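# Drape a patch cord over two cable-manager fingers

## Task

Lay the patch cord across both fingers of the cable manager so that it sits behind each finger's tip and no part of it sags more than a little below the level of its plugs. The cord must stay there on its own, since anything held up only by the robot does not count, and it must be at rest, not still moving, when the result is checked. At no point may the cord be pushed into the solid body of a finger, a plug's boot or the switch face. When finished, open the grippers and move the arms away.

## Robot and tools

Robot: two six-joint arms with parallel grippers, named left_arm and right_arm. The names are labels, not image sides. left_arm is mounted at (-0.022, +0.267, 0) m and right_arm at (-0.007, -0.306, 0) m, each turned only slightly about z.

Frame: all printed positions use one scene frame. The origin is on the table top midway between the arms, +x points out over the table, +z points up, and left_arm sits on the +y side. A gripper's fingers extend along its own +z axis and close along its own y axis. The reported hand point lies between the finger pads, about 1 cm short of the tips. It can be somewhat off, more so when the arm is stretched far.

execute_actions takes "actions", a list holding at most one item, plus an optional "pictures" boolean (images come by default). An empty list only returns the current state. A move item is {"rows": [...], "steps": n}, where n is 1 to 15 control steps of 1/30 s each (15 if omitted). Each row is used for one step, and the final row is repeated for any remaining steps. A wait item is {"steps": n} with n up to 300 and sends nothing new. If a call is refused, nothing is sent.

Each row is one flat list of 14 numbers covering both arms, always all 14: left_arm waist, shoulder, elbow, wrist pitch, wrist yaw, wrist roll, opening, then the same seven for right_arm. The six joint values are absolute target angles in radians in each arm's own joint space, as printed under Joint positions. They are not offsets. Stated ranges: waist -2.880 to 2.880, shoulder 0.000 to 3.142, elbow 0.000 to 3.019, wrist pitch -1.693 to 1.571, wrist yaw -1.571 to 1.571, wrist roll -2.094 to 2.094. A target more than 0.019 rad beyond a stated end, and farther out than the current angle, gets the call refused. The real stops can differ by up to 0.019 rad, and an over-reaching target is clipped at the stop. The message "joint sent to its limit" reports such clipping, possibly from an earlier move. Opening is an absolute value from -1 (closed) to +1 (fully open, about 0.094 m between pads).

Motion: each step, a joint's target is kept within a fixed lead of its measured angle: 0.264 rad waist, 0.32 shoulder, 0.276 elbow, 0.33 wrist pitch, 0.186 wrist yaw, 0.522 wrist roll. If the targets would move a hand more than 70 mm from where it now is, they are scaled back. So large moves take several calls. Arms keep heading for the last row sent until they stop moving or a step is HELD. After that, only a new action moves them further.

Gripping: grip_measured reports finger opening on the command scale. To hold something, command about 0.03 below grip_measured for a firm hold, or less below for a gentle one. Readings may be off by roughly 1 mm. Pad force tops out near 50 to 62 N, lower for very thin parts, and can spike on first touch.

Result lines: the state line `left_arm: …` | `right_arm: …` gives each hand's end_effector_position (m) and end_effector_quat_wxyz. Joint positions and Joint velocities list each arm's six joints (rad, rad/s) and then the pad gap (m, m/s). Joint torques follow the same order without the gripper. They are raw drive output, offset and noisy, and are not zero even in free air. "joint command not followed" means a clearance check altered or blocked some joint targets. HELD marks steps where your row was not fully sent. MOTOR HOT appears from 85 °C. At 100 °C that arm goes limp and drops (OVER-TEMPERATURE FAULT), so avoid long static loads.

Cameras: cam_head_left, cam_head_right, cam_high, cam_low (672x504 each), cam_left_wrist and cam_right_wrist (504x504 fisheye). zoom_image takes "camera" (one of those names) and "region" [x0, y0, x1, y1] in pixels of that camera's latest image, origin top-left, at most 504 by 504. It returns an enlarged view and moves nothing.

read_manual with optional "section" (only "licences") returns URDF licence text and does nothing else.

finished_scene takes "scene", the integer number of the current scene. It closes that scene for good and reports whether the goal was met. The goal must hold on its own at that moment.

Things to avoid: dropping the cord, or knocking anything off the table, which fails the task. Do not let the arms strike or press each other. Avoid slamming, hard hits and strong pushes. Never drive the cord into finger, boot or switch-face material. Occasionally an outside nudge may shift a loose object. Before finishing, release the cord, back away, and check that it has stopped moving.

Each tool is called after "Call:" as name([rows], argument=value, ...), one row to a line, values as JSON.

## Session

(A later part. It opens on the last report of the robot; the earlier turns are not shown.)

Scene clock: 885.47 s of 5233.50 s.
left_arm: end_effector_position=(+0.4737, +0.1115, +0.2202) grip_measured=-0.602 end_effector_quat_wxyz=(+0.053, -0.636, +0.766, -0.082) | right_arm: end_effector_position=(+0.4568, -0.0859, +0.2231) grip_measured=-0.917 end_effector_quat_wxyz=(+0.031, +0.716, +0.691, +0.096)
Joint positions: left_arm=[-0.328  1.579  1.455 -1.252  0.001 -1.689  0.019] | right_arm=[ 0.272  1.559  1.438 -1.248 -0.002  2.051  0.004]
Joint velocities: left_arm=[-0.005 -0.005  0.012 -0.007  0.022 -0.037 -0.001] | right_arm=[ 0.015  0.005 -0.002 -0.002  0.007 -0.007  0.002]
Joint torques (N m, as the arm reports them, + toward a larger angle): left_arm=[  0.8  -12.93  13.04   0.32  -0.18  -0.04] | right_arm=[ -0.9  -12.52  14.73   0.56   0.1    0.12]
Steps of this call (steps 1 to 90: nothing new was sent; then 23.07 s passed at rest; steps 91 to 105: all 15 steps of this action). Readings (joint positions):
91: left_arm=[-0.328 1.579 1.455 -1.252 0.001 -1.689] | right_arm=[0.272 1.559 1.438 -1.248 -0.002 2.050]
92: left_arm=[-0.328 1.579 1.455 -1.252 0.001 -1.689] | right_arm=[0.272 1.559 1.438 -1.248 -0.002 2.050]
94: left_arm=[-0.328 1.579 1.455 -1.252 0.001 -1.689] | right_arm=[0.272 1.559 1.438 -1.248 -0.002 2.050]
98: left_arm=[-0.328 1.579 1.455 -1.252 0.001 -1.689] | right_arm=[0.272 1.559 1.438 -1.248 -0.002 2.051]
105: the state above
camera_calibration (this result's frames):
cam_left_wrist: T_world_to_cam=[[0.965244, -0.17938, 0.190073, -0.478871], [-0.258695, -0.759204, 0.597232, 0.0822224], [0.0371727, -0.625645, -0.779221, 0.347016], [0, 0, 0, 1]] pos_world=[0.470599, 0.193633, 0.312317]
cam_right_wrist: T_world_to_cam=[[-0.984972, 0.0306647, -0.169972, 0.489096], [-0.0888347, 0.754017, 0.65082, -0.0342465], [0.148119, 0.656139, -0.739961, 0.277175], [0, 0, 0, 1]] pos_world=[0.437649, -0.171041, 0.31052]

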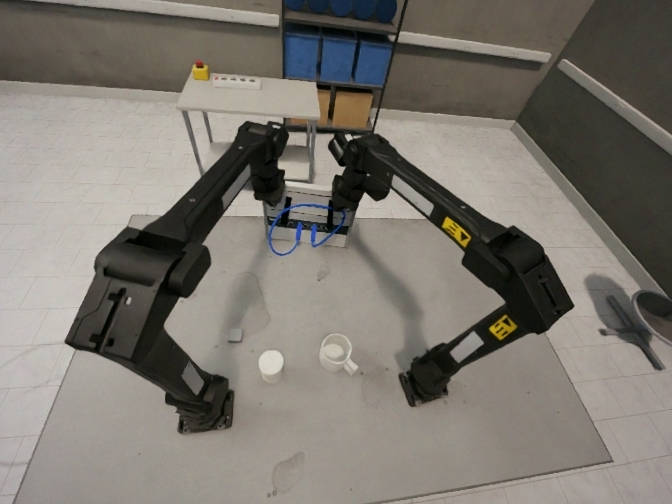

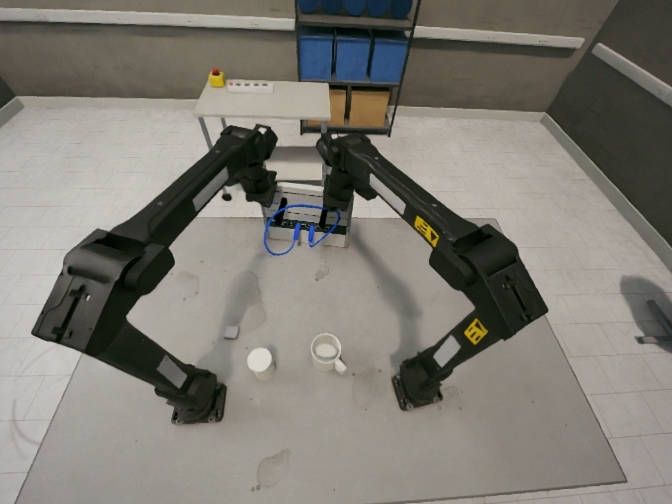

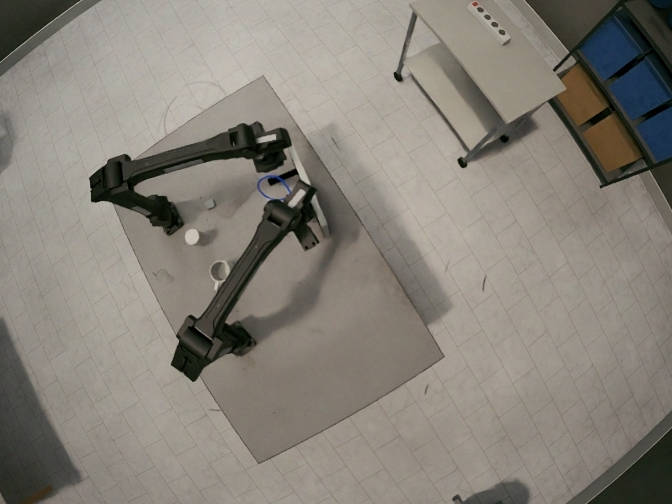

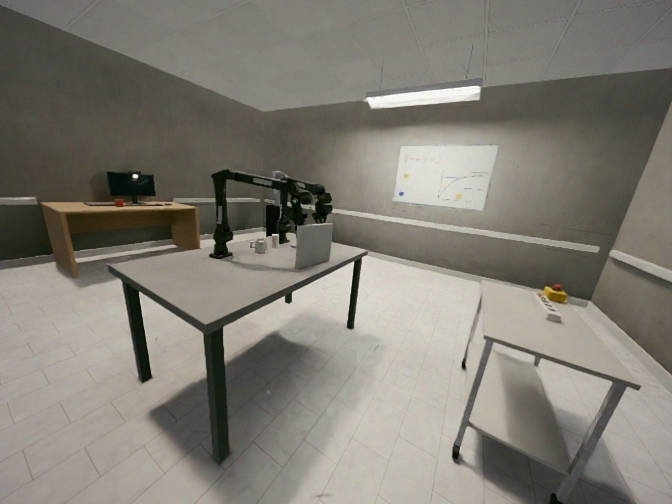

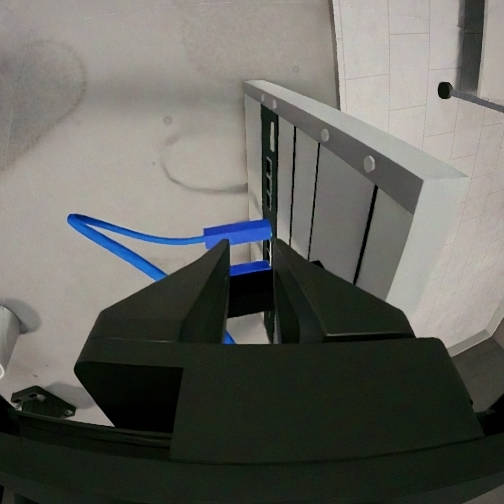

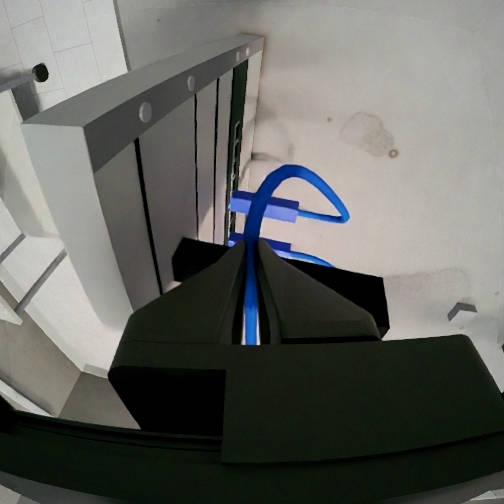

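Call:
zoom_image(camera="cam_head_left", region=[230, 170, 390, 270])

Call:
zoom_image(camera="cam_high", region=[230, 140, 350, 230])

Region (230, 170, 390, 270) of cam_head_left's 672x504 image, scaled by 3.150, with more detail than that image has; it fills the top 315 rows of this view, and the rest is white.

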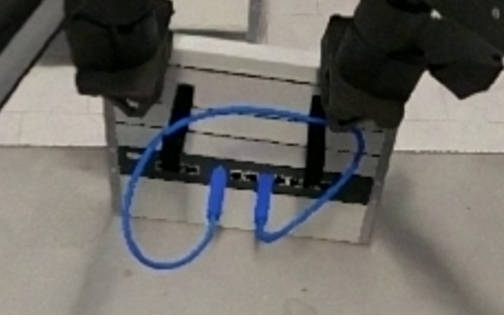

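Region (230, 140, 350, 230) of cam_high's 672x504 image, scaled by 4.200, with more detail than that image has; it fills the top 378 rows of this view, and the rest is white.

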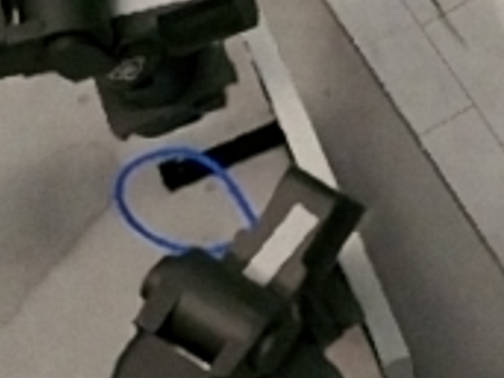

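Call:
execute_actions([
  {"steps":30},
])

Call:
zoom_image(camera="cam_head_left", region=[230, 170, 390, 270])

Call:
zoom_image(camera="cam_high", region=[230, 140, 350, 230])

Scene clock: 911.10 s of 5233.50 s.
left_arm: end_effector_position=(+0.4737, +0.1115, +0.2202) grip_measured=-0.602 end_effector_quat_wxyz=(+0.053, -0.636, +0.766, -0.082) | right_arm: end_effector_position=(+0.4568, -0.0859, +0.2231) grip_measured=-0.917 end_effector_quat_wxyz=(+0.031, +0.716, +0.691, +0.096)
Joint positions: left_arm=[-0.328  1.579  1.455 -1.252  0.001 -1.689  0.019] | right_arm=[ 0.272  1.559  1.438 -1.248 -0.002  2.051  0.004]
Joint velocities: left_arm=[-0.005  0.015 -0.012 -0.007  0.037  0.022 -0.   ] | right_arm=[-0.005  0.005  0.017 -0.012  0.022 -0.037  0.   ]
Joint torques (N m, as the arm reports them, + toward a larger angle): left_arm=[  0.84 -13.02  13.04   0.26  -0.18  -0.04] | right_arm=[ -0.67 -13.92  14.93   0.43   0.12   0.11]
Steps of this call (steps 1 to 15: the robot went on to your last target; steps 16 to 120: nothing new was sent; then 21.63 s passed at rest). Readings (joint positions):
1: left_arm=[-0.328 1.579 1.455 -1.252 0.001 -1.689] | right_arm=[0.272 1.559 1.438 -1.248 -0.002 2.051]
2: left_arm=[-0.328 1.579 1.455 -1.252 0.001 -1.689] | right_arm=[0.272 1.559 1.438 -1.248 -0.002 2.051]
4: left_arm=[-0.328 1.579 1.455 -1.252 0.001 -1.689] | right_arm=[0.272 1.559 1.438 -1.248 -0.002 2.051]
8: left_arm=[-0.328 1.579 1.455 -1.252 0.001 -1.689] | right_arm=[0.272 1.559 1.438 -1.248 -0.002 2.051]
120: the state above
All arms were judged still, so your last target was given up. Only a new action makes them travel on or press farther. Fingers that are still opening or closing keep moving.
camera_calibration (this result's frames):
cam_left_wrist: T_world_to_cam=[[0.965244, -0.17938, 0.190073, -0.478871], [-0.258695, -0.759204, 0.597232, 0.0822224], [0.0371727, -0.625645, -0.779221, 0.347016], [0, 0, 0, 1]] pos_world=[0.470599, 0.193633, 0.312317]
cam_right_wrist: T_world_to_cam=[[-0.984972, 0.0306647, -0.169972, 0.489096], [-0.0888347, 0.754017, 0.65082, -0.0342465], [0.148119, 0.656139, -0.739961, 0.277175], [0, 0, 0, 1]] pos_world=[0.437649, -0.171041, 0.31052]

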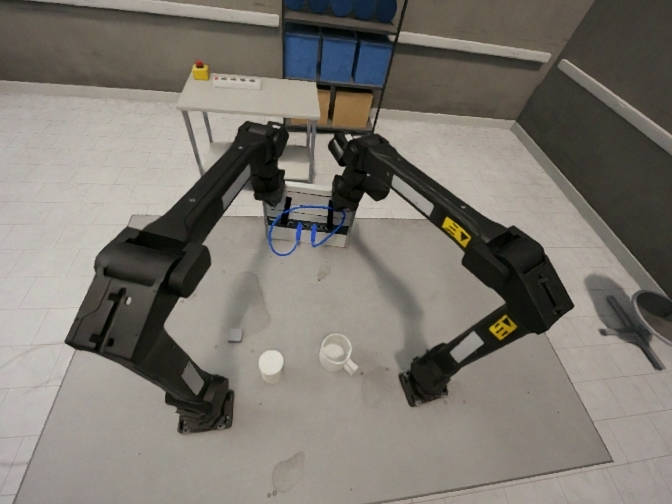

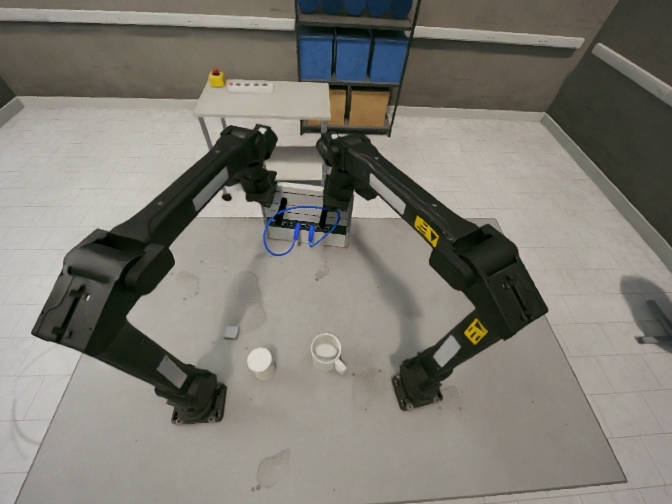

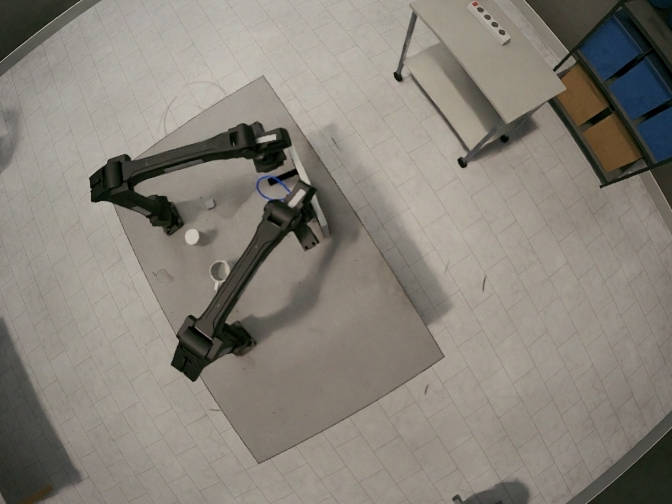

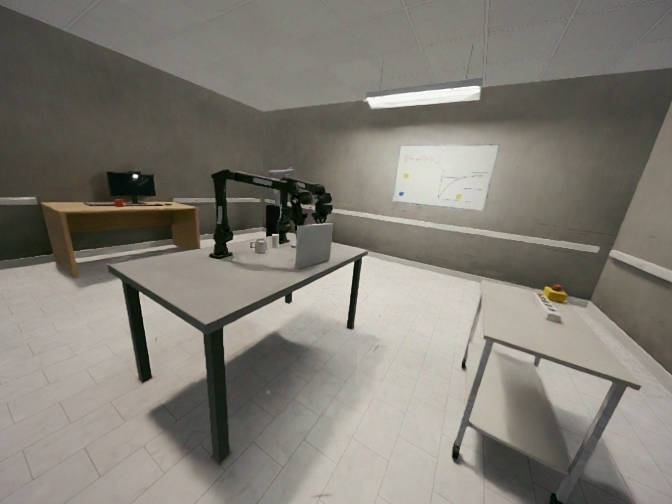

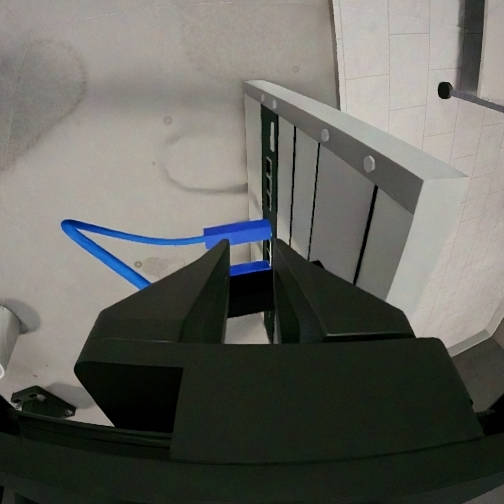

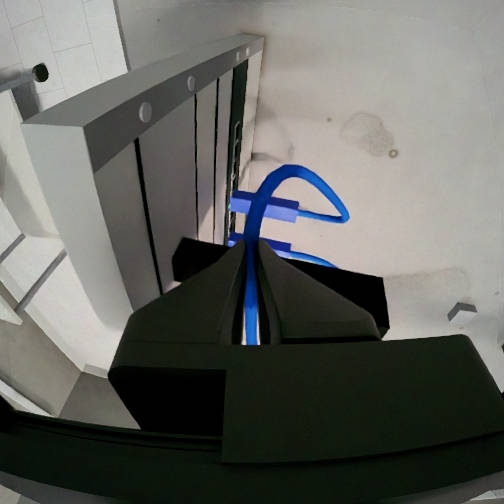

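Region (230, 170, 390, 270) of cam_head_left's 672x504 image, scaled by 3.150, with more detail than that image has; it fills the top 315 rows of this view, and the rest is white.

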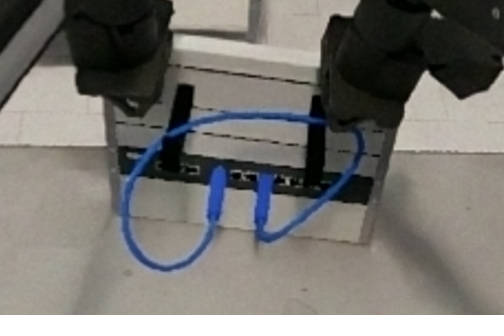

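Region (230, 140, 350, 230) of cam_high's 672x504 image, scaled by 4.200, with more detail than that image has; it fills the top 378 rows of this view, and the rest is white.

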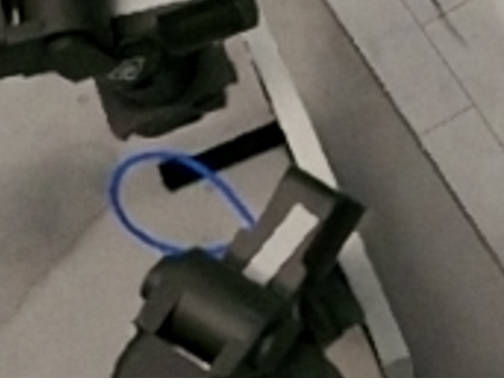

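Call:
execute_actions([
  {"rows":[[-0.313,1.58,1.503,-1.26,0,-1.70,-0.6,0.265,1.574,1.49,-1.26,0,2.06,-0.925],[-0.313,1.58,1.503,-1.26,0,-1.70,-0.6,0.265,1.574,1.49,-1.26,0,2.06,-0.918],[-0.313,1.58,1.503,-1.26,0,-1.70,-0.6,0.265,1.574,1.49,-1.26,0,2.06,-0.912],[-0.313,1.58,1.503,-1.26,0,-1.70,-0.6,0.265,1.574,1.49,-1.26,0,2.06,-0.906],[-0.313,1.58,1.503,-1.26,0,-1.70,-0.6,0.265,1.574,1.49,-1.26,0,2.06,-0.90],[-0.313,1.58,1.503,-1.26,0,-1.70,-0.6,0.265,1.574,1.49,-1.26,0,2.06,-0.89],[-0.313,1.58,1.503,-1.26,0,-1.70,-0.6,0.265,1.574,1.49,-1.26,0,2.06,-0.88],[-0.313,1.58,1.503,-1.26,0,-1.70,-0.6,0.265,1.574,1.49,-1.26,0,2.06,-0.87],[-0.313,1.58,1.503,-1.26,0,-1.70,-0.6,0.265,1.574,1.49,-1.26,0,2.06,-0.86],[-0.313,1.58,1.503,-1.26,0,-1.70,-0.6,0.265,1.574,1.49,-1.26,0,2.06,-0.85]],"steps":15},
], pictures=false)

Call:
execute_actions([
  {"steps":45},
])

Call:
zoom_image(camera="cam_head_left", region=[230, 170, 390, 270])

Call:
zoom_image(camera="cam_high", region=[230, 140, 350, 230])

Scene clock: 926.63 s of 5233.50 s.
left_arm: end_effector_position=(+0.4737, +0.1115, +0.2202) grip_measured=-0.602 end_effector_quat_wxyz=(+0.053, -0.636, +0.766, -0.082) | right_arm: end_effector_position=(+0.4569, -0.0859, +0.2225) grip_measured=-0.852 end_effector_quat_wxyz=(+0.031, +0.716, +0.691, +0.095)
Joint positions: left_arm=[-0.328  1.579  1.455 -1.252  0.001 -1.689  0.019] | right_arm=[ 0.272  1.56   1.438 -1.248 -0.002  2.051  0.007]
Joint velocities: left_arm=[-0.015 -0.005 -0.007  0.002  0.037 -0.007 -0.001] | right_arm=[ 0.005 -0.015 -0.002  0.017 -0.066 -0.066 -0.   ]
Joint torques (N m, as the arm reports them, + toward a larger angle): left_arm=[  0.86 -13.02  13.01   0.36  -0.17  -0.05] | right_arm=[ -0.09 -13.52  15.01   0.43   0.11   0.09]
Steps of this call (steps 1 to 90: nothing new was sent; then 12.03 s passed at rest; steps 91 to 105: all 15 steps of this action). Readings (joint positions):
91: left_arm=[-0.328 1.579 1.455 -1.252 0.001 -1.689] | right_arm=[0.272 1.559 1.438 -1.248 -0.002 2.051]
92: left_arm=[-0.328 1.579 1.455 -1.252 0.001 -1.689] | right_arm=[0.272 1.559 1.438 -1.248 -0.002 2.051]
94: left_arm=[-0.328 1.579 1.455 -1.252 0.001 -1.689] | right_arm=[0.272 1.559 1.438 -1.248 -0.002 2.051]
98: left_arm=[-0.328 1.579 1.455 -1.252 0.001 -1.689] | right_arm=[0.272 1.559 1.438 -1.248 -0.002 2.051]
105: the state above

Scene clock: 928.13 s of 5233.50 s.
left_arm: end_effector_position=(+0.4737, +0.1115, +0.2202) grip_measured=-0.602 end_effector_quat_wxyz=(+0.053, -0.636, +0.766, -0.082) | right_arm: end_effector_position=(+0.4570, -0.0860, +0.2225) grip_measured=-0.852 end_effector_quat_wxyz=(+0.031, +0.716, +0.690, +0.095)
Joint positions: left_arm=[-0.328  1.579  1.455 -1.252  0.001 -1.689  0.019] | right_arm=[ 0.271  1.56   1.438 -1.248 -0.002  2.051  0.007]
Joint velocities: left_arm=[ 0.005  0.005 -0.007 -0.002 -0.11  -0.007 -0.   ] | right_arm=[-0.015 -0.015 -0.007 -0.007 -0.037 -0.007 -0.001]
Joint torques (N m, as the arm reports them, + toward a larger angle): left_arm=[  0.9  -13.06  13.02   0.3   -0.17  -0.04] | right_arm=[  0.   -13.47  14.77   0.51   0.11   0.13]
Steps of this call (steps 1 to 15: the robot went on to your last target; steps 16 to 45: nothing new was sent). Readings (joint positions):
1: left_arm=[-0.328 1.579 1.455 -1.252 0.001 -1.689] | right_arm=[0.272 1.560 1.438 -1.248 -0.002 2.051]
2: left_arm=[-0.328 1.579 1.455 -1.252 0.001 -1.689] | right_arm=[0.272 1.560 1.438 -1.248 -0.002 2.051]
4: left_arm=[-0.328 1.579 1.455 -1.252 0.001 -1.689] | right_arm=[0.272 1.560 1.438 -1.248 -0.002 2.051]
8: left_arm=[-0.328 1.579 1.455 -1.252 0.001 -1.689] | right_arm=[0.272 1.560 1.438 -1.248 -0.002 2.051]
45: the state above
All arms were judged still, so your last target was given up. Only a new action makes them travel on or press farther. Fingers that are still opening or closing keep moving.
camera_calibration (this result's frames):
cam_left_wrist: T_world_to_cam=[[0.965244, -0.17938, 0.190073, -0.478871], [-0.258695, -0.759204, 0.597232, 0.0822224], [0.0371727, -0.625645, -0.779221, 0.347016], [0, 0, 0, 1]] pos_world=[0.470599, 0.193633, 0.312317]
cam_right_wrist: T_world_to_cam=[[-0.985135, 0.0309573, -0.168969, 0.489058], [-0.0878743, 0.75437, 0.650541, -0.0341115], [0.147604, 0.655719, -0.740436, 0.277123], [0, 0, 0, 1]] pos_world=[0.437886, -0.171122, 0.310019]

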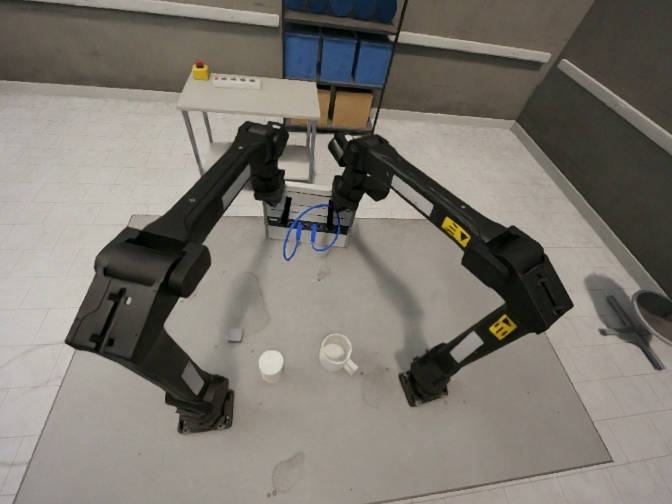

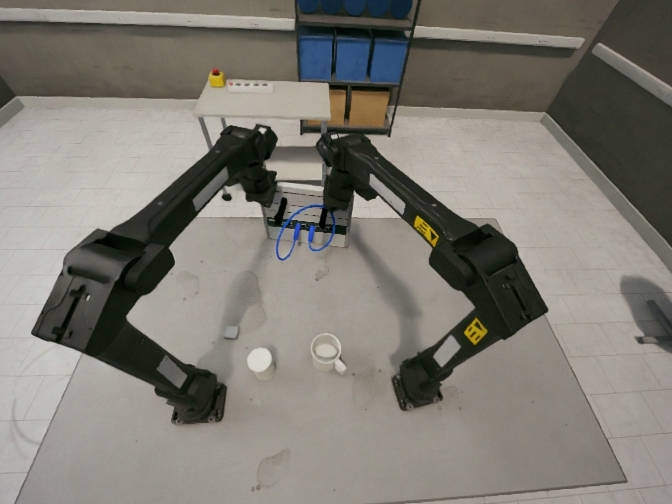

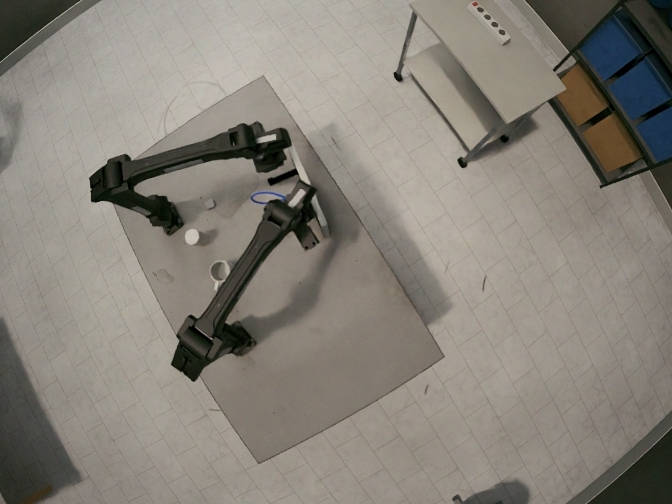

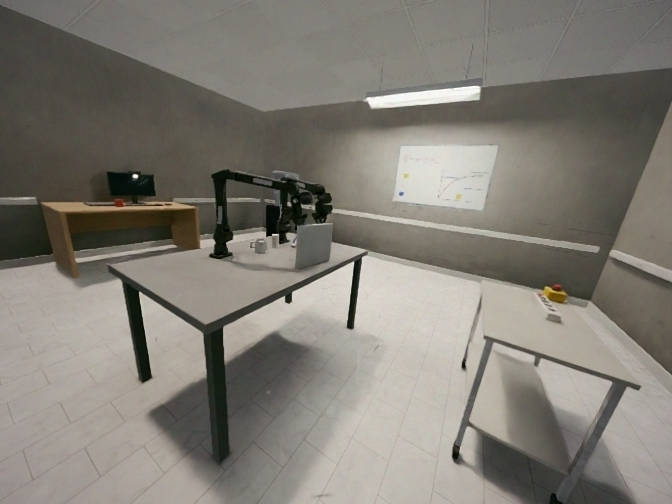

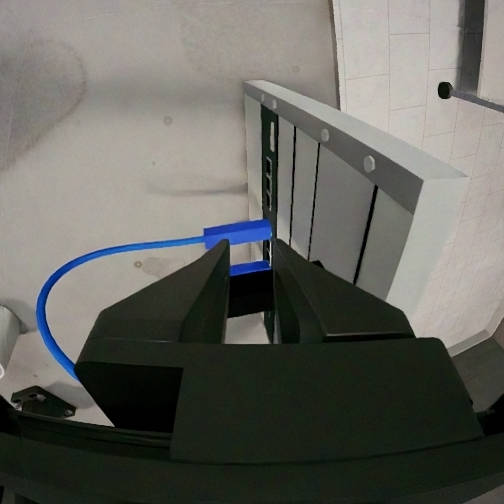

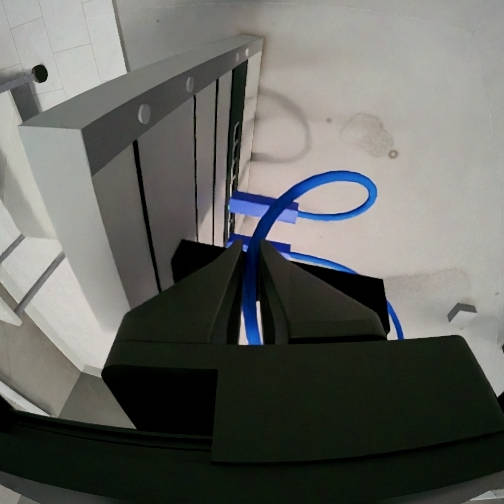

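Region (230, 170, 390, 270) of cam_head_left's 672x504 image, scaled by 3.150, with more detail than that image has; it fills the top 315 rows of this view, and the rest is white.

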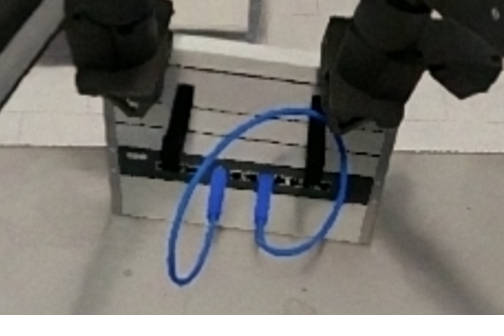

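Region (230, 140, 350, 230) of cam_high's 672x504 image, scaled by 4.200, with more detail than that image has; it fills the top 378 rows of this view, and the rest is white.

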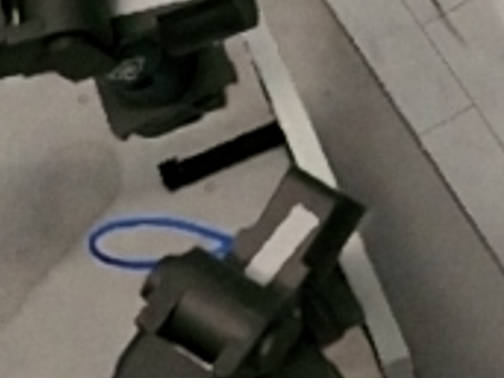

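Call:
execute_actions([
  {"rows":[[-0.313,1.58,1.503,-1.26,0,-1.70,-0.6,0.265,1.574,1.49,-1.26,0,2.06,-0.9],[-0.313,1.58,1.503,-1.26,0,-1.70,-0.6,0.265,1.574,1.49,-1.26,0,2.06,-0.935],[-0.313,1.58,1.503,-1.26,0,-1.70,-0.6,0.265,1.574,1.49,-1.26,0,2.06,-0.935],[-0.313,1.58,1.503,-1.26,0,-1.70,-0.6,0.265,1.574,1.49,-1.26,0,2.06,-0.935],[-0.313,1.57,1.503,-1.26,0,-1.70,-0.6,0.265,1.565,1.495,-1.26,0,2.06,-0.935],[-0.313,1.56,1.503,-1.26,0,-1.70,-0.6,0.267,1.555,1.5,-1.26,0,2.06,-0.935],[-0.313,1.55,1.503,-1.26,0,-1.70,-0.6,0.269,1.545,1.505,-1.26,0,2.06,-0.935],[-0.315,1.54,1.503,-1.26,0,-1.70,-0.6,0.271,1.535,1.51,-1.26,0,2.06,-0.935],[-0.317,1.53,1.503,-1.26,0,-1.70,-0.6,0.273,1.525,1.512,-1.26,0,2.06,-0.935],[-0.32,1.52,1.503,-1.26,0,-1.70,-0.6,0.276,1.515,1.512,-1.26,0,2.06,-0.935],[-0.32,1.52,1.503,-1.26,0,-1.70,-0.6,0.276,1.503,1.512,-1.26,0,2.06,-0.935]],"steps":15},
], pictures=false)

Call:
execute_actions([
  {"rows":[[-0.31,1.50,1.48,-1.26,0,-1.68,-0.5,0.285,1.49,1.495,-1.26,0,2.06,-0.935],[-0.30,1.48,1.46,-1.26,0,-1.66,-0.5,0.295,1.475,1.48,-1.26,0,2.06,-0.935],[-0.29,1.46,1.44,-1.26,0,-1.64,-0.5,0.305,1.46,1.462,-1.26,0,2.06,-0.935],[-0.28,1.44,1.42,-1.26,0,-1.62,-0.5,0.315,1.445,1.445,-1.26,0,2.05,-0.935],[-0.27,1.42,1.40,-1.26,0,-1.6,-0.5,0.325,1.43,1.428,-1.26,0,2.05,-0.935],[-0.26,1.40,1.38,-1.26,0,-1.58,-0.5,0.335,1.415,1.41,-1.26,0,2.05,-0.935],[-0.25,1.38,1.36,-1.26,0,-1.56,-0.5,0.345,1.40,1.393,-1.26,0,2.04,-0.935],[-0.25,1.36,1.34,-1.26,0,-1.54,-0.5,0.355,1.385,1.375,-1.26,0,2.04,-0.935],[-0.25,1.34,1.32,-1.26,0,-1.52,-0.5,0.365,1.37,1.355,-1.26,0,2.04,-0.935],[-0.25,1.32,1.30,-1.26,0,-1.5,-0.5,0.375,1.36,1.34,-1.26,0,2.03,-0.935],[-0.25,1.30,1.28,-1.26,0,-1.48,-0.5,0.38,1.351,1.328,-1.26,0,2.03,-0.935]],"steps":15},
], pictures=false)

Call:
execute_actions([
  {"rows":[[-0.25,1.28,1.25,-1.24,0,-1.45,-0.4,0.39,1.351,1.298,-1.233,0,1.98,-0.935],[-0.25,1.26,1.22,-1.21,0,-1.42,-0.4,0.40,1.35,1.268,-1.207,0,1.935,-0.935],[-0.25,1.24,1.19,-1.18,0,-1.39,-0.4,0.41,1.35,1.238,-1.18,0,1.89,-0.935],[-0.25,1.22,1.16,-1.15,0,-1.36,-0.4,0.42,1.35,1.208,-1.153,0,1.84,-0.935],[-0.25,1.20,1.13,-1.12,0,-1.33,-0.4,0.43,1.349,1.178,-1.127,0,1.79,-0.935],[-0.25,1.20,1.10,-1.09,0,-1.30,-0.4,0.445,1.349,1.148,-1.10,0,1.745,-0.935],[-0.25,1.20,1.07,-1.06,0,-1.27,-0.4,0.455,1.349,1.118,-1.073,0,1.70,-0.935],[-0.25,1.20,1.04,-1.03,0,-1.24,-0.4,0.465,1.348,1.088,-1.047,0,1.65,-0.935],[-0.25,1.20,1.01,-1.0,0,-1.2,-0.4,0.475,1.348,1.058,-1.02,0,1.60,-0.935],[-0.25,1.20,0.98,-0.97,0,-1.2,-0.4,0.487,1.348,1.028,-0.993,0,1.555,-0.935],[-0.25,1.20,0.95,-0.94,0,-1.2,-0.4,0.497,1.347,0.998,-0.967,0,1.51,-0.935],[-0.25,1.20,0.92,-0.92,0,-1.2,-0.4,0.508,1.347,0.968,-0.94,0,1.46,-0.935]],"steps":15},
], pictures=false)

Call:
execute_actions([
  {"rows":[[-0.25,1.20,0.92,-0.92,0,-1.2,-0.3,0.513,1.343,0.94,-0.912,0,1.41,-0.935],[-0.25,1.20,0.92,-0.92,0,-1.2,-0.3,0.518,1.34,0.91,-0.884,0,1.36,-0.935],[-0.25,1.20,0.92,-0.92,0,-1.2,-0.3,0.523,1.336,0.88,-0.856,0,1.31,-0.935],[-0.25,1.20,0.92,-0.92,0,-1.2,-0.3,0.528,1.332,0.85,-0.828,0,1.26,-0.935],[-0.25,1.20,0.92,-0.92,0,-1.2,-0.3,0.533,1.328,0.82,-0.80,0,1.21,-0.935],[-0.25,1.20,0.92,-0.92,0,-1.2,-0.3,0.538,1.324,0.79,-0.772,0,1.16,-0.935],[-0.25,1.20,0.92,-0.92,0,-1.2,-0.3,0.543,1.32,0.76,-0.744,0,1.11,-0.935],[-0.25,1.20,0.92,-0.92,0,-1.2,-0.3,0.548,1.316,0.73,-0.716,0,1.06,-0.935],[-0.25,1.20,0.92,-0.92,0,-1.2,-0.3,0.553,1.312,0.70,-0.688,0,1.01,-0.935],[-0.25,1.20,0.92,-0.92,0,-1.2,-0.3,0.558,1.308,0.67,-0.66,0,0.96,-0.935],[-0.25,1.20,0.92,-0.92,0,-1.2,-0.3,0.562,1.304,0.64,-0.63,0,0.91,-0.935],[-0.25,1.20,0.92,-0.92,0,-1.2,-0.3,0.565,1.30,0.61,-0.60,0,0.87,-0.935]],"steps":15},
], pictures=false)

Call:
execute_actions([
  {"rows":[[-0.25,1.20,0.92,-0.92,0,-1.2,-0.2,0.565,1.30,0.61,-0.60,0,0.87,-0.935],[-0.25,1.20,0.92,-0.92,0,-1.2,-0.2,0.565,1.30,0.61,-0.60,0,0.87,-0.935],[-0.25,1.20,0.92,-0.92,0,-1.2,-0.2,0.565,1.30,0.61,-0.60,0,0.87,-0.935],[-0.25,1.20,0.92,-0.92,0,-1.2,-0.2,0.565,1.30,0.61,-0.60,0,0.87,-0.8],[-0.25,1.20,0.92,-0.92,0,-1.2,-0.2,0.565,1.30,0.61,-0.60,0,0.87,-0.6],[-0.25,1.20,0.92,-0.92,0,-1.2,-0.2,0.565,1.30,0.61,-0.60,0,0.87,-0.4],[-0.25,1.20,0.92,-0.92,0,-1.2,-0.2,0.565,1.30,0.61,-0.60,0,0.87,-0.2],[-0.25,1.20,0.92,-0.92,0,-1.2,-0.2,0.565,1.27,0.61,-0.63,0,0.87,-0.2],[-0.25,1.20,0.92,-0.92,0,-1.2,-0.2,0.54,1.24,0.61,-0.66,0,0.87,-0.2],[-0.25,1.20,0.92,-0.92,0,-1.2,-0.2,0.50,1.21,0.61,-0.69,0,0.87,-0.2],[-0.25,1.20,0.92,-0.92,0,-1.2,-0.2,0.45,1.18,0.61,-0.72,0,0.87,-0.2],[-0.25,1.20,0.92,-0.92,0,-1.2,-0.2,0.40,1.16,0.61,-0.74,0,0.87,-0.2]],"steps":15},
], pictures=false)

Call:
execute_actions([
  {"steps":30},
])

Call:
zoom_image(camera="cam_head_left", region=[210, 180, 410, 330])

Scene clock: 1003.07 s of 5233.50 s.
left_arm: end_effector_position=(+0.4684, +0.1132, +0.2470) grip_measured=-0.602 end_effector_quat_wxyz=(+0.067, -0.634, +0.763, -0.105) | right_arm: end_effector_position=(+0.4549, -0.0870, +0.2341) grip_measured=-0.917 end_effector_quat_wxyz=(+0.035, +0.715, +0.690, +0.106)
Joint positions: left_arm=[-0.328  1.525  1.455 -1.252  0.001 -1.689  0.019] | right_arm=[ 0.271  1.536  1.438 -1.248 -0.002  2.051  0.004]
Joint velocities: left_arm=[-0.005 -0.19  -0.017 -0.012 -0.037  0.007 -0.   ] | right_arm=[-0.034 -0.151 -0.022  0.022 -0.007 -0.051 -0.   ]
Joint torques (N m, as the arm reports them, + toward a larger angle): left_arm=[  0.35 -11.82  13.23   0.4   -0.16  -0.04] | right_arm=[  1.32 -16.54  16.85   0.57   0.07   0.12]
Steps of this call (steps 1 to 520: nothing new was sent; then 57.10 s passed at rest; steps 521 to 535: all 15 steps of this action). Readings (joint positions):
521: left_arm=[-0.328 1.579 1.455 -1.252 0.001 -1.689] | right_arm=[0.271 1.560 1.438 -1.248 -0.002 2.051]
522: left_arm=[-0.328 1.579 1.455 -1.252 0.001 -1.689] | right_arm=[0.271 1.560 1.438 -1.248 -0.002 2.051]
524: left_arm=[-0.328 1.579 1.455 -1.252 0.001 -1.689] | right_arm=[0.271 1.560 1.438 -1.248 -0.002 2.051]
528: left_arm=[-0.328 1.575 1.455 -1.252 0.001 -1.689] | right_arm=[0.271 1.560 1.438 -1.248 -0.002 2.051]
535: the state above

Scene clock: 1003.57 s of 5233.50 s.
left_arm: end_effector_position=(+0.4066, +0.1682, +0.2799) grip_measured=-0.502 end_effector_quat_wxyz=(+0.101, -0.596, +0.787, -0.122) | right_arm: end_effector_position=(+0.3846, -0.0611, +0.2800) grip_measured=-0.917 end_effector_quat_wxyz=(+0.041, +0.667, +0.728, +0.153)
Joint positions: left_arm=[-0.25   1.286  1.287 -1.253  0.001 -1.522  0.023] | right_arm=[ 0.388  1.345  1.342 -1.249 -0.001  2.044  0.004]
Joint velocities: left_arm=[-0.005 -0.112 -0.007 -0.007 -0.007  0.183 -0.   ] | right_arm=[ 0.005 -0.044 -0.002 -0.007 -0.022 -0.022 -0.001]
Joint torques (N m, as the arm reports them, + toward a larger angle): left_arm=[-0.74 -7.96  8.94  0.5  -0.15  0.11] | right_arm=[ -0.5  -10.06   9.25   0.91   0.09  -0.11]
Steps of this call (steps 1 to 15: all 15 steps of this action). Readings (joint positions):
1: left_arm=[-0.327 1.518 1.455 -1.252 0.001 -1.689] | right_arm=[0.272 1.530 1.438 -1.248 -0.002 2.051]
2: left_arm=[-0.326 1.512 1.455 -1.252 0.001 -1.686] | right_arm=[0.273 1.523 1.438 -1.248 -0.002 2.051]
4: left_arm=[-0.320 1.492 1.447 -1.252 0.001 -1.670] | right_arm=[0.282 1.506 1.438 -1.248 -0.001 2.051]
8: left_arm=[-0.281 1.412 1.379 -1.252 0.001 -1.616] | right_arm=[0.325 1.447 1.417 -1.248 -0.001 2.050]
15: the state above

Scene clock: 1004.07 s of 5233.50 s.
left_arm: end_effector_position=(+0.3641, +0.1779, +0.1710) grip_measured=-0.402 end_effector_quat_wxyz=(+0.125, -0.480, +0.861, -0.113) | right_arm: end_effector_position=(+0.3121, -0.0470, +0.1341) grip_measured=-0.917 end_effector_quat_wxyz=(+0.046, +0.425, +0.899, +0.097)
Joint positions: left_arm=[-0.25   1.198  0.92  -0.954  0.001 -1.243  0.028] | right_arm=[ 0.511  1.345  0.968 -0.978 -0.001  1.566  0.004]
Joint velocities: left_arm=[-0.005  0.083 -0.271  0.085 -0.037  0.125 -0.   ] | right_arm=[ 0.093  0.063 -0.227  0.105 -0.066 -0.608  0.   ]
Joint torques (N m, as the arm reports them, + toward a larger angle): left_arm=[-0.14 -7.28 10.58  1.94 -0.18  0.19] | right_arm=[ -1.36 -10.23  10.62   2.33   0.09  -0.08]
Steps of this call (steps 1 to 15: all 15 steps of this action). Readings (joint positions):
1: left_arm=[-0.250 1.282 1.285 -1.252 0.001 -1.511] | right_arm=[0.388 1.344 1.339 -1.248 -0.001 2.036]
2: left_arm=[-0.250 1.275 1.273 -1.243 0.001 -1.496] | right_arm=[0.388 1.343 1.329 -1.242 -0.001 2.019]
4: left_arm=[-0.250 1.253 1.224 -1.204 0.001 -1.457] | right_arm=[0.393 1.340 1.284 -1.207 -0.001 1.969]
8: left_arm=[-0.250 1.202 1.095 -1.104 0.001 -1.360] | right_arm=[0.432 1.340 1.150 -1.113 -0.001 1.826]
15: the state above

Scene clock: 1004.57 s of 5233.50 s.
left_arm: end_effector_position=(+0.3651, +0.1777, +0.1669) grip_measured=-0.302 end_effector_quat_wxyz=(+0.127, -0.467, +0.868, -0.112) | right_arm: end_effector_position=(+0.2417, -0.0824, +0.0217) grip_measured=-0.917 end_effector_quat_wxyz=(+0.068, +0.123, +0.987, +0.079)
Joint positions: left_arm=[-0.25   1.203  0.912 -0.938  0.001 -1.213  0.033] | right_arm=[ 0.561  1.329  0.608 -0.642 -0.001  0.98   0.004]
Joint velocities: left_arm=[-0.005  0.005  0.007 -0.012  0.037 -0.051  0.   ] | right_arm=[ 0.005  0.005 -0.232  0.11  -0.022 -0.637 -0.001]
Joint torques (N m, as the arm reports them, + toward a larger angle): left_arm=[-0.32 -7.28  9.79  1.57 -0.18  0.16] | right_arm=[ 0.64 -9.98  9.44  2.57  0.04 -0.08]
Steps of this call (steps 1 to 15: all 15 steps of this action). Readings (joint positions):
1: left_arm=[-0.250 1.201 0.913 -0.952 0.001 -1.237] | right_arm=[0.513 1.346 0.960 -0.968 -0.001 1.538]
2: left_arm=[-0.250 1.203 0.912 -0.949 0.001 -1.232] | right_arm=[0.513 1.346 0.949 -0.948 -0.001 1.506]
4: left_arm=[-0.250 1.203 0.912 -0.943 0.001 -1.225] | right_arm=[0.515 1.345 0.915 -0.894 -0.001 1.432]
8: left_arm=[-0.250 1.203 0.912 -0.938 0.001 -1.217] | right_arm=[0.529 1.338 0.798 -0.783 -0.001 1.259]
15: the state above

Scene clock: 1005.07 s of 5233.50 s.
left_arm: end_effector_position=(+0.3651, +0.1777, +0.1669) grip_measured=-0.202 end_effector_quat_wxyz=(+0.127, -0.466, +0.868, -0.112) | right_arm: end_effector_position=(+0.2685, -0.1274, +0.0644) grip_measured=-0.202 end_effector_quat_wxyz=(+0.107, +0.152, +0.978, +0.095)
Joint positions: left_arm=[-0.25   1.203  0.912 -0.938  0.001 -1.212  0.037] | right_arm=[ 0.405  1.171  0.603 -0.715  0.001  0.885  0.038]
Joint velocities: left_arm=[-0.005 -0.005 -0.012 -0.002  0.007 -0.081  0.   ] | right_arm=[-0.64  -0.571 -0.002 -0.105  0.037 -0.037 -0.001]
Joint torques (N m, as the arm reports them, + toward a larger angle): left_arm=[-0.34 -6.85  9.95  1.56 -0.19  0.17] | right_arm=[ 3.5  -4.8   9.64  0.46 -0.09 -0.1 ]
Steps of this call (steps 1 to 15: all 15 steps of this action). Readings (joint positions):
1: left_arm=[-0.250 1.203 0.912 -0.938 0.001 -1.213] | right_arm=[0.562 1.329 0.603 -0.639 -0.001 0.961]
2: left_arm=[-0.250 1.203 0.912 -0.938 0.001 -1.213] | right_arm=[0.562 1.329 0.603 -0.635 -0.001 0.946]
4: left_arm=[-0.250 1.203 0.912 -0.938 0.001 -1.212] | right_arm=[0.562 1.325 0.603 -0.624 -0.001 0.923]
8: left_arm=[-0.250 1.203 0.912 -0.938 0.001 -1.212] | right_arm=[0.562 1.315 0.603 -0.621 -0.001 0.898]
15: the state above

Scene clock: 1006.07 s of 5233.50 s.
left_arm: end_effector_position=(+0.3651, +0.1777, +0.1669) grip_measured=-0.202 end_effector_quat_wxyz=(+0.127, -0.466, +0.868, -0.112) | right_arm: end_effector_position=(+0.2701, -0.1308, +0.0709) grip_measured=-0.202 end_effector_quat_wxyz=(+0.113, +0.155, +0.976, +0.099)
Joint positions: left_arm=[-0.25   1.203  0.912 -0.938  0.001 -1.212  0.037] | right_arm=[ 0.394  1.148  0.603 -0.724  0.002  0.882  0.038]
Joint velocities: left_arm=[ 0.015 -0.015  0.002  0.012  0.007 -0.095  0.001] | right_arm=[-0.015  0.005  0.022 -0.027 -0.066 -0.051 -0.   ]
Joint torques (N m, as the arm reports them, + toward a larger angle): left_arm=[-0.1  -7.93  9.84  1.6  -0.18  0.14] | right_arm=[ 1.   -6.13  9.87  0.66 -0.04 -0.06]
Steps of this call (steps 1 to 30: the robot went on to your last target). Readings (joint positions):
1: left_arm=[-0.250 1.203 0.912 -0.938 0.001 -1.212] | right_arm=[0.389 1.156 0.603 -0.718 0.002 0.885]
2: left_arm=[-0.250 1.203 0.912 -0.938 0.001 -1.212] | right_arm=[0.384 1.147 0.603 -0.720 0.002 0.885]
4: left_arm=[-0.250 1.203 0.912 -0.938 0.001 -1.212] | right_arm=[0.386 1.145 0.603 -0.721 0.002 0.883]
8: left_arm=[-0.250 1.203 0.912 -0.938 0.001 -1.212] | right_arm=[0.394 1.148 0.603 -0.724 0.002 0.882]
30: the state above
All arms were judged still, so your last target was given up. Only a new action makes them travel on or press farther. Fingers that are still opening or closing keep moving.
camera_calibration (this result's frames):
cam_left_wrist: T_world_to_cam=[[0.781385, -0.540866, 0.31129, -0.24088], [-0.621863, -0.633141, 0.460889, 0.269199], [-0.0521887, -0.553712, -0.831071, 0.379377], [0, 0, 0, 1]] pos_world=[0.375424, 0.250222, 0.266202]
cam_right_wrist: T_world_to_cam=[[-0.271125, -0.937578, -0.217805, -0.03536], [-0.898981, 0.165788, 0.405398, 0.241335], [-0.343982, 0.305716, -0.887814, 0.31928], [0, 0, 0, 1]] pos_world=[0.317195, -0.170772, 0.177923]

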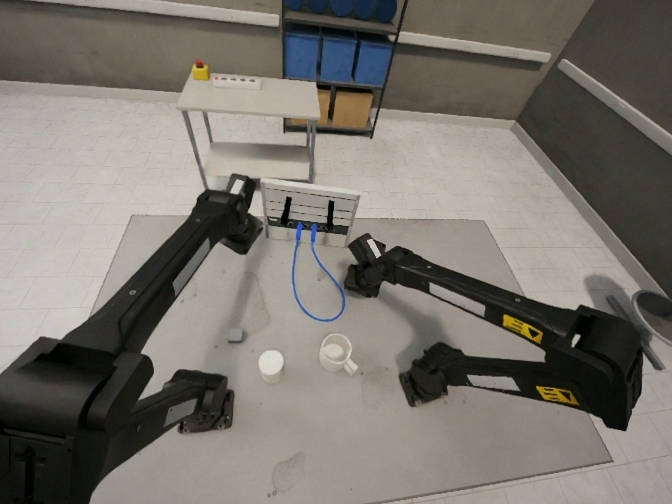

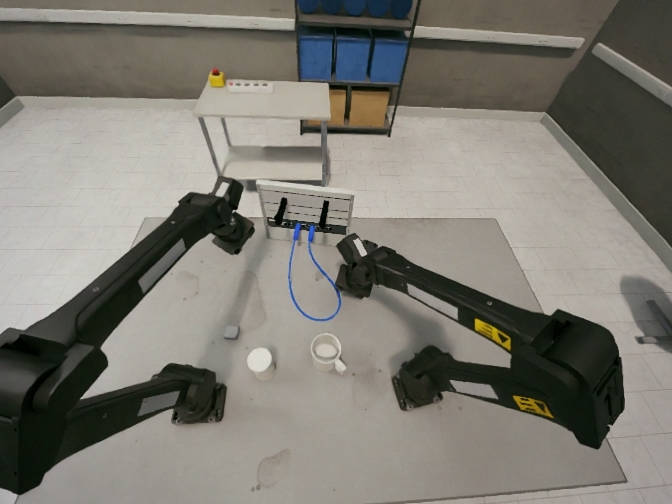

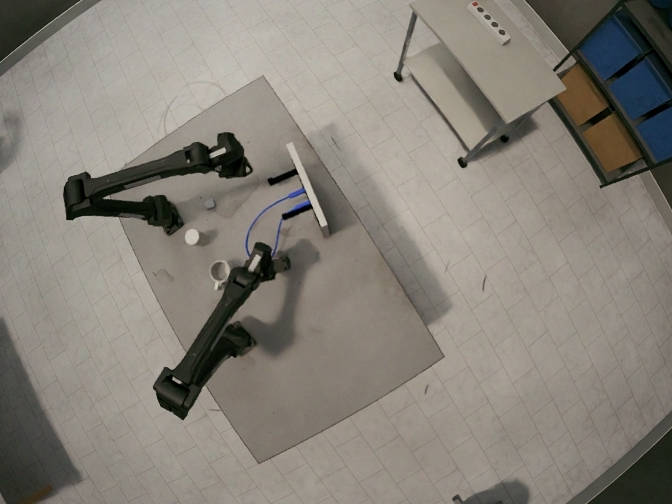

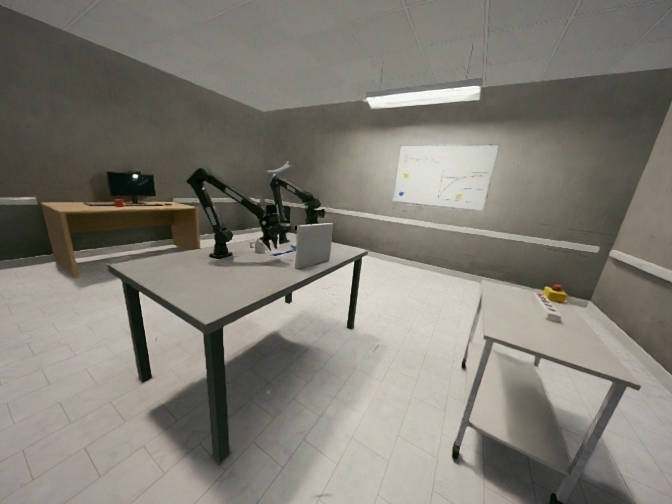

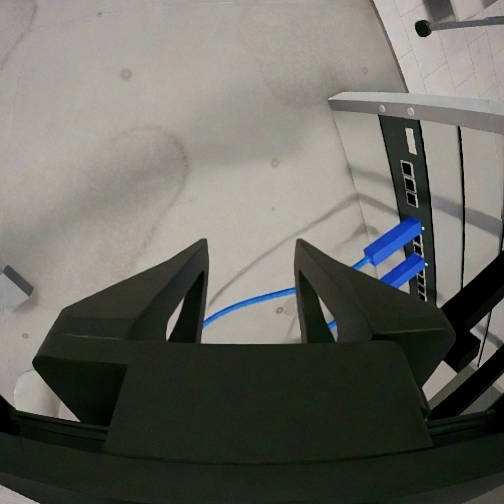

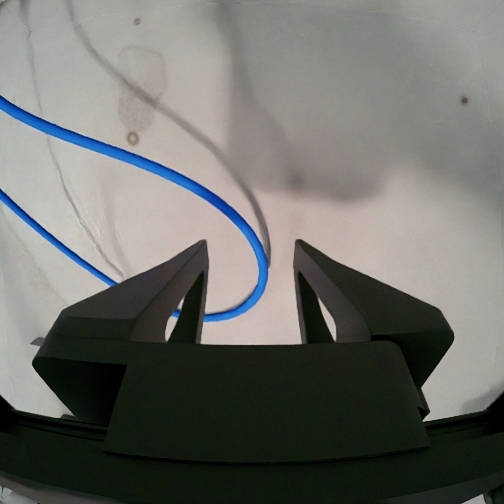

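Region (210, 180, 410, 330) of cam_head_left's 672x504 image, scaled by 2.520, with more detail than that image has; it fills the top 378 rows of this view, and the rest is white.

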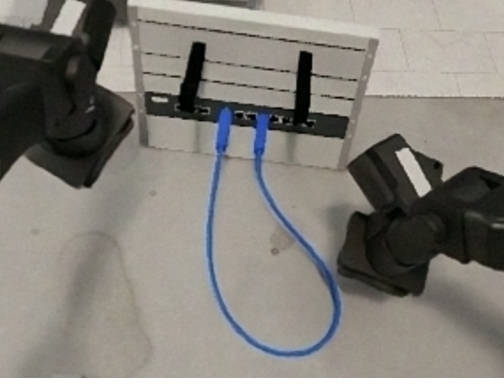

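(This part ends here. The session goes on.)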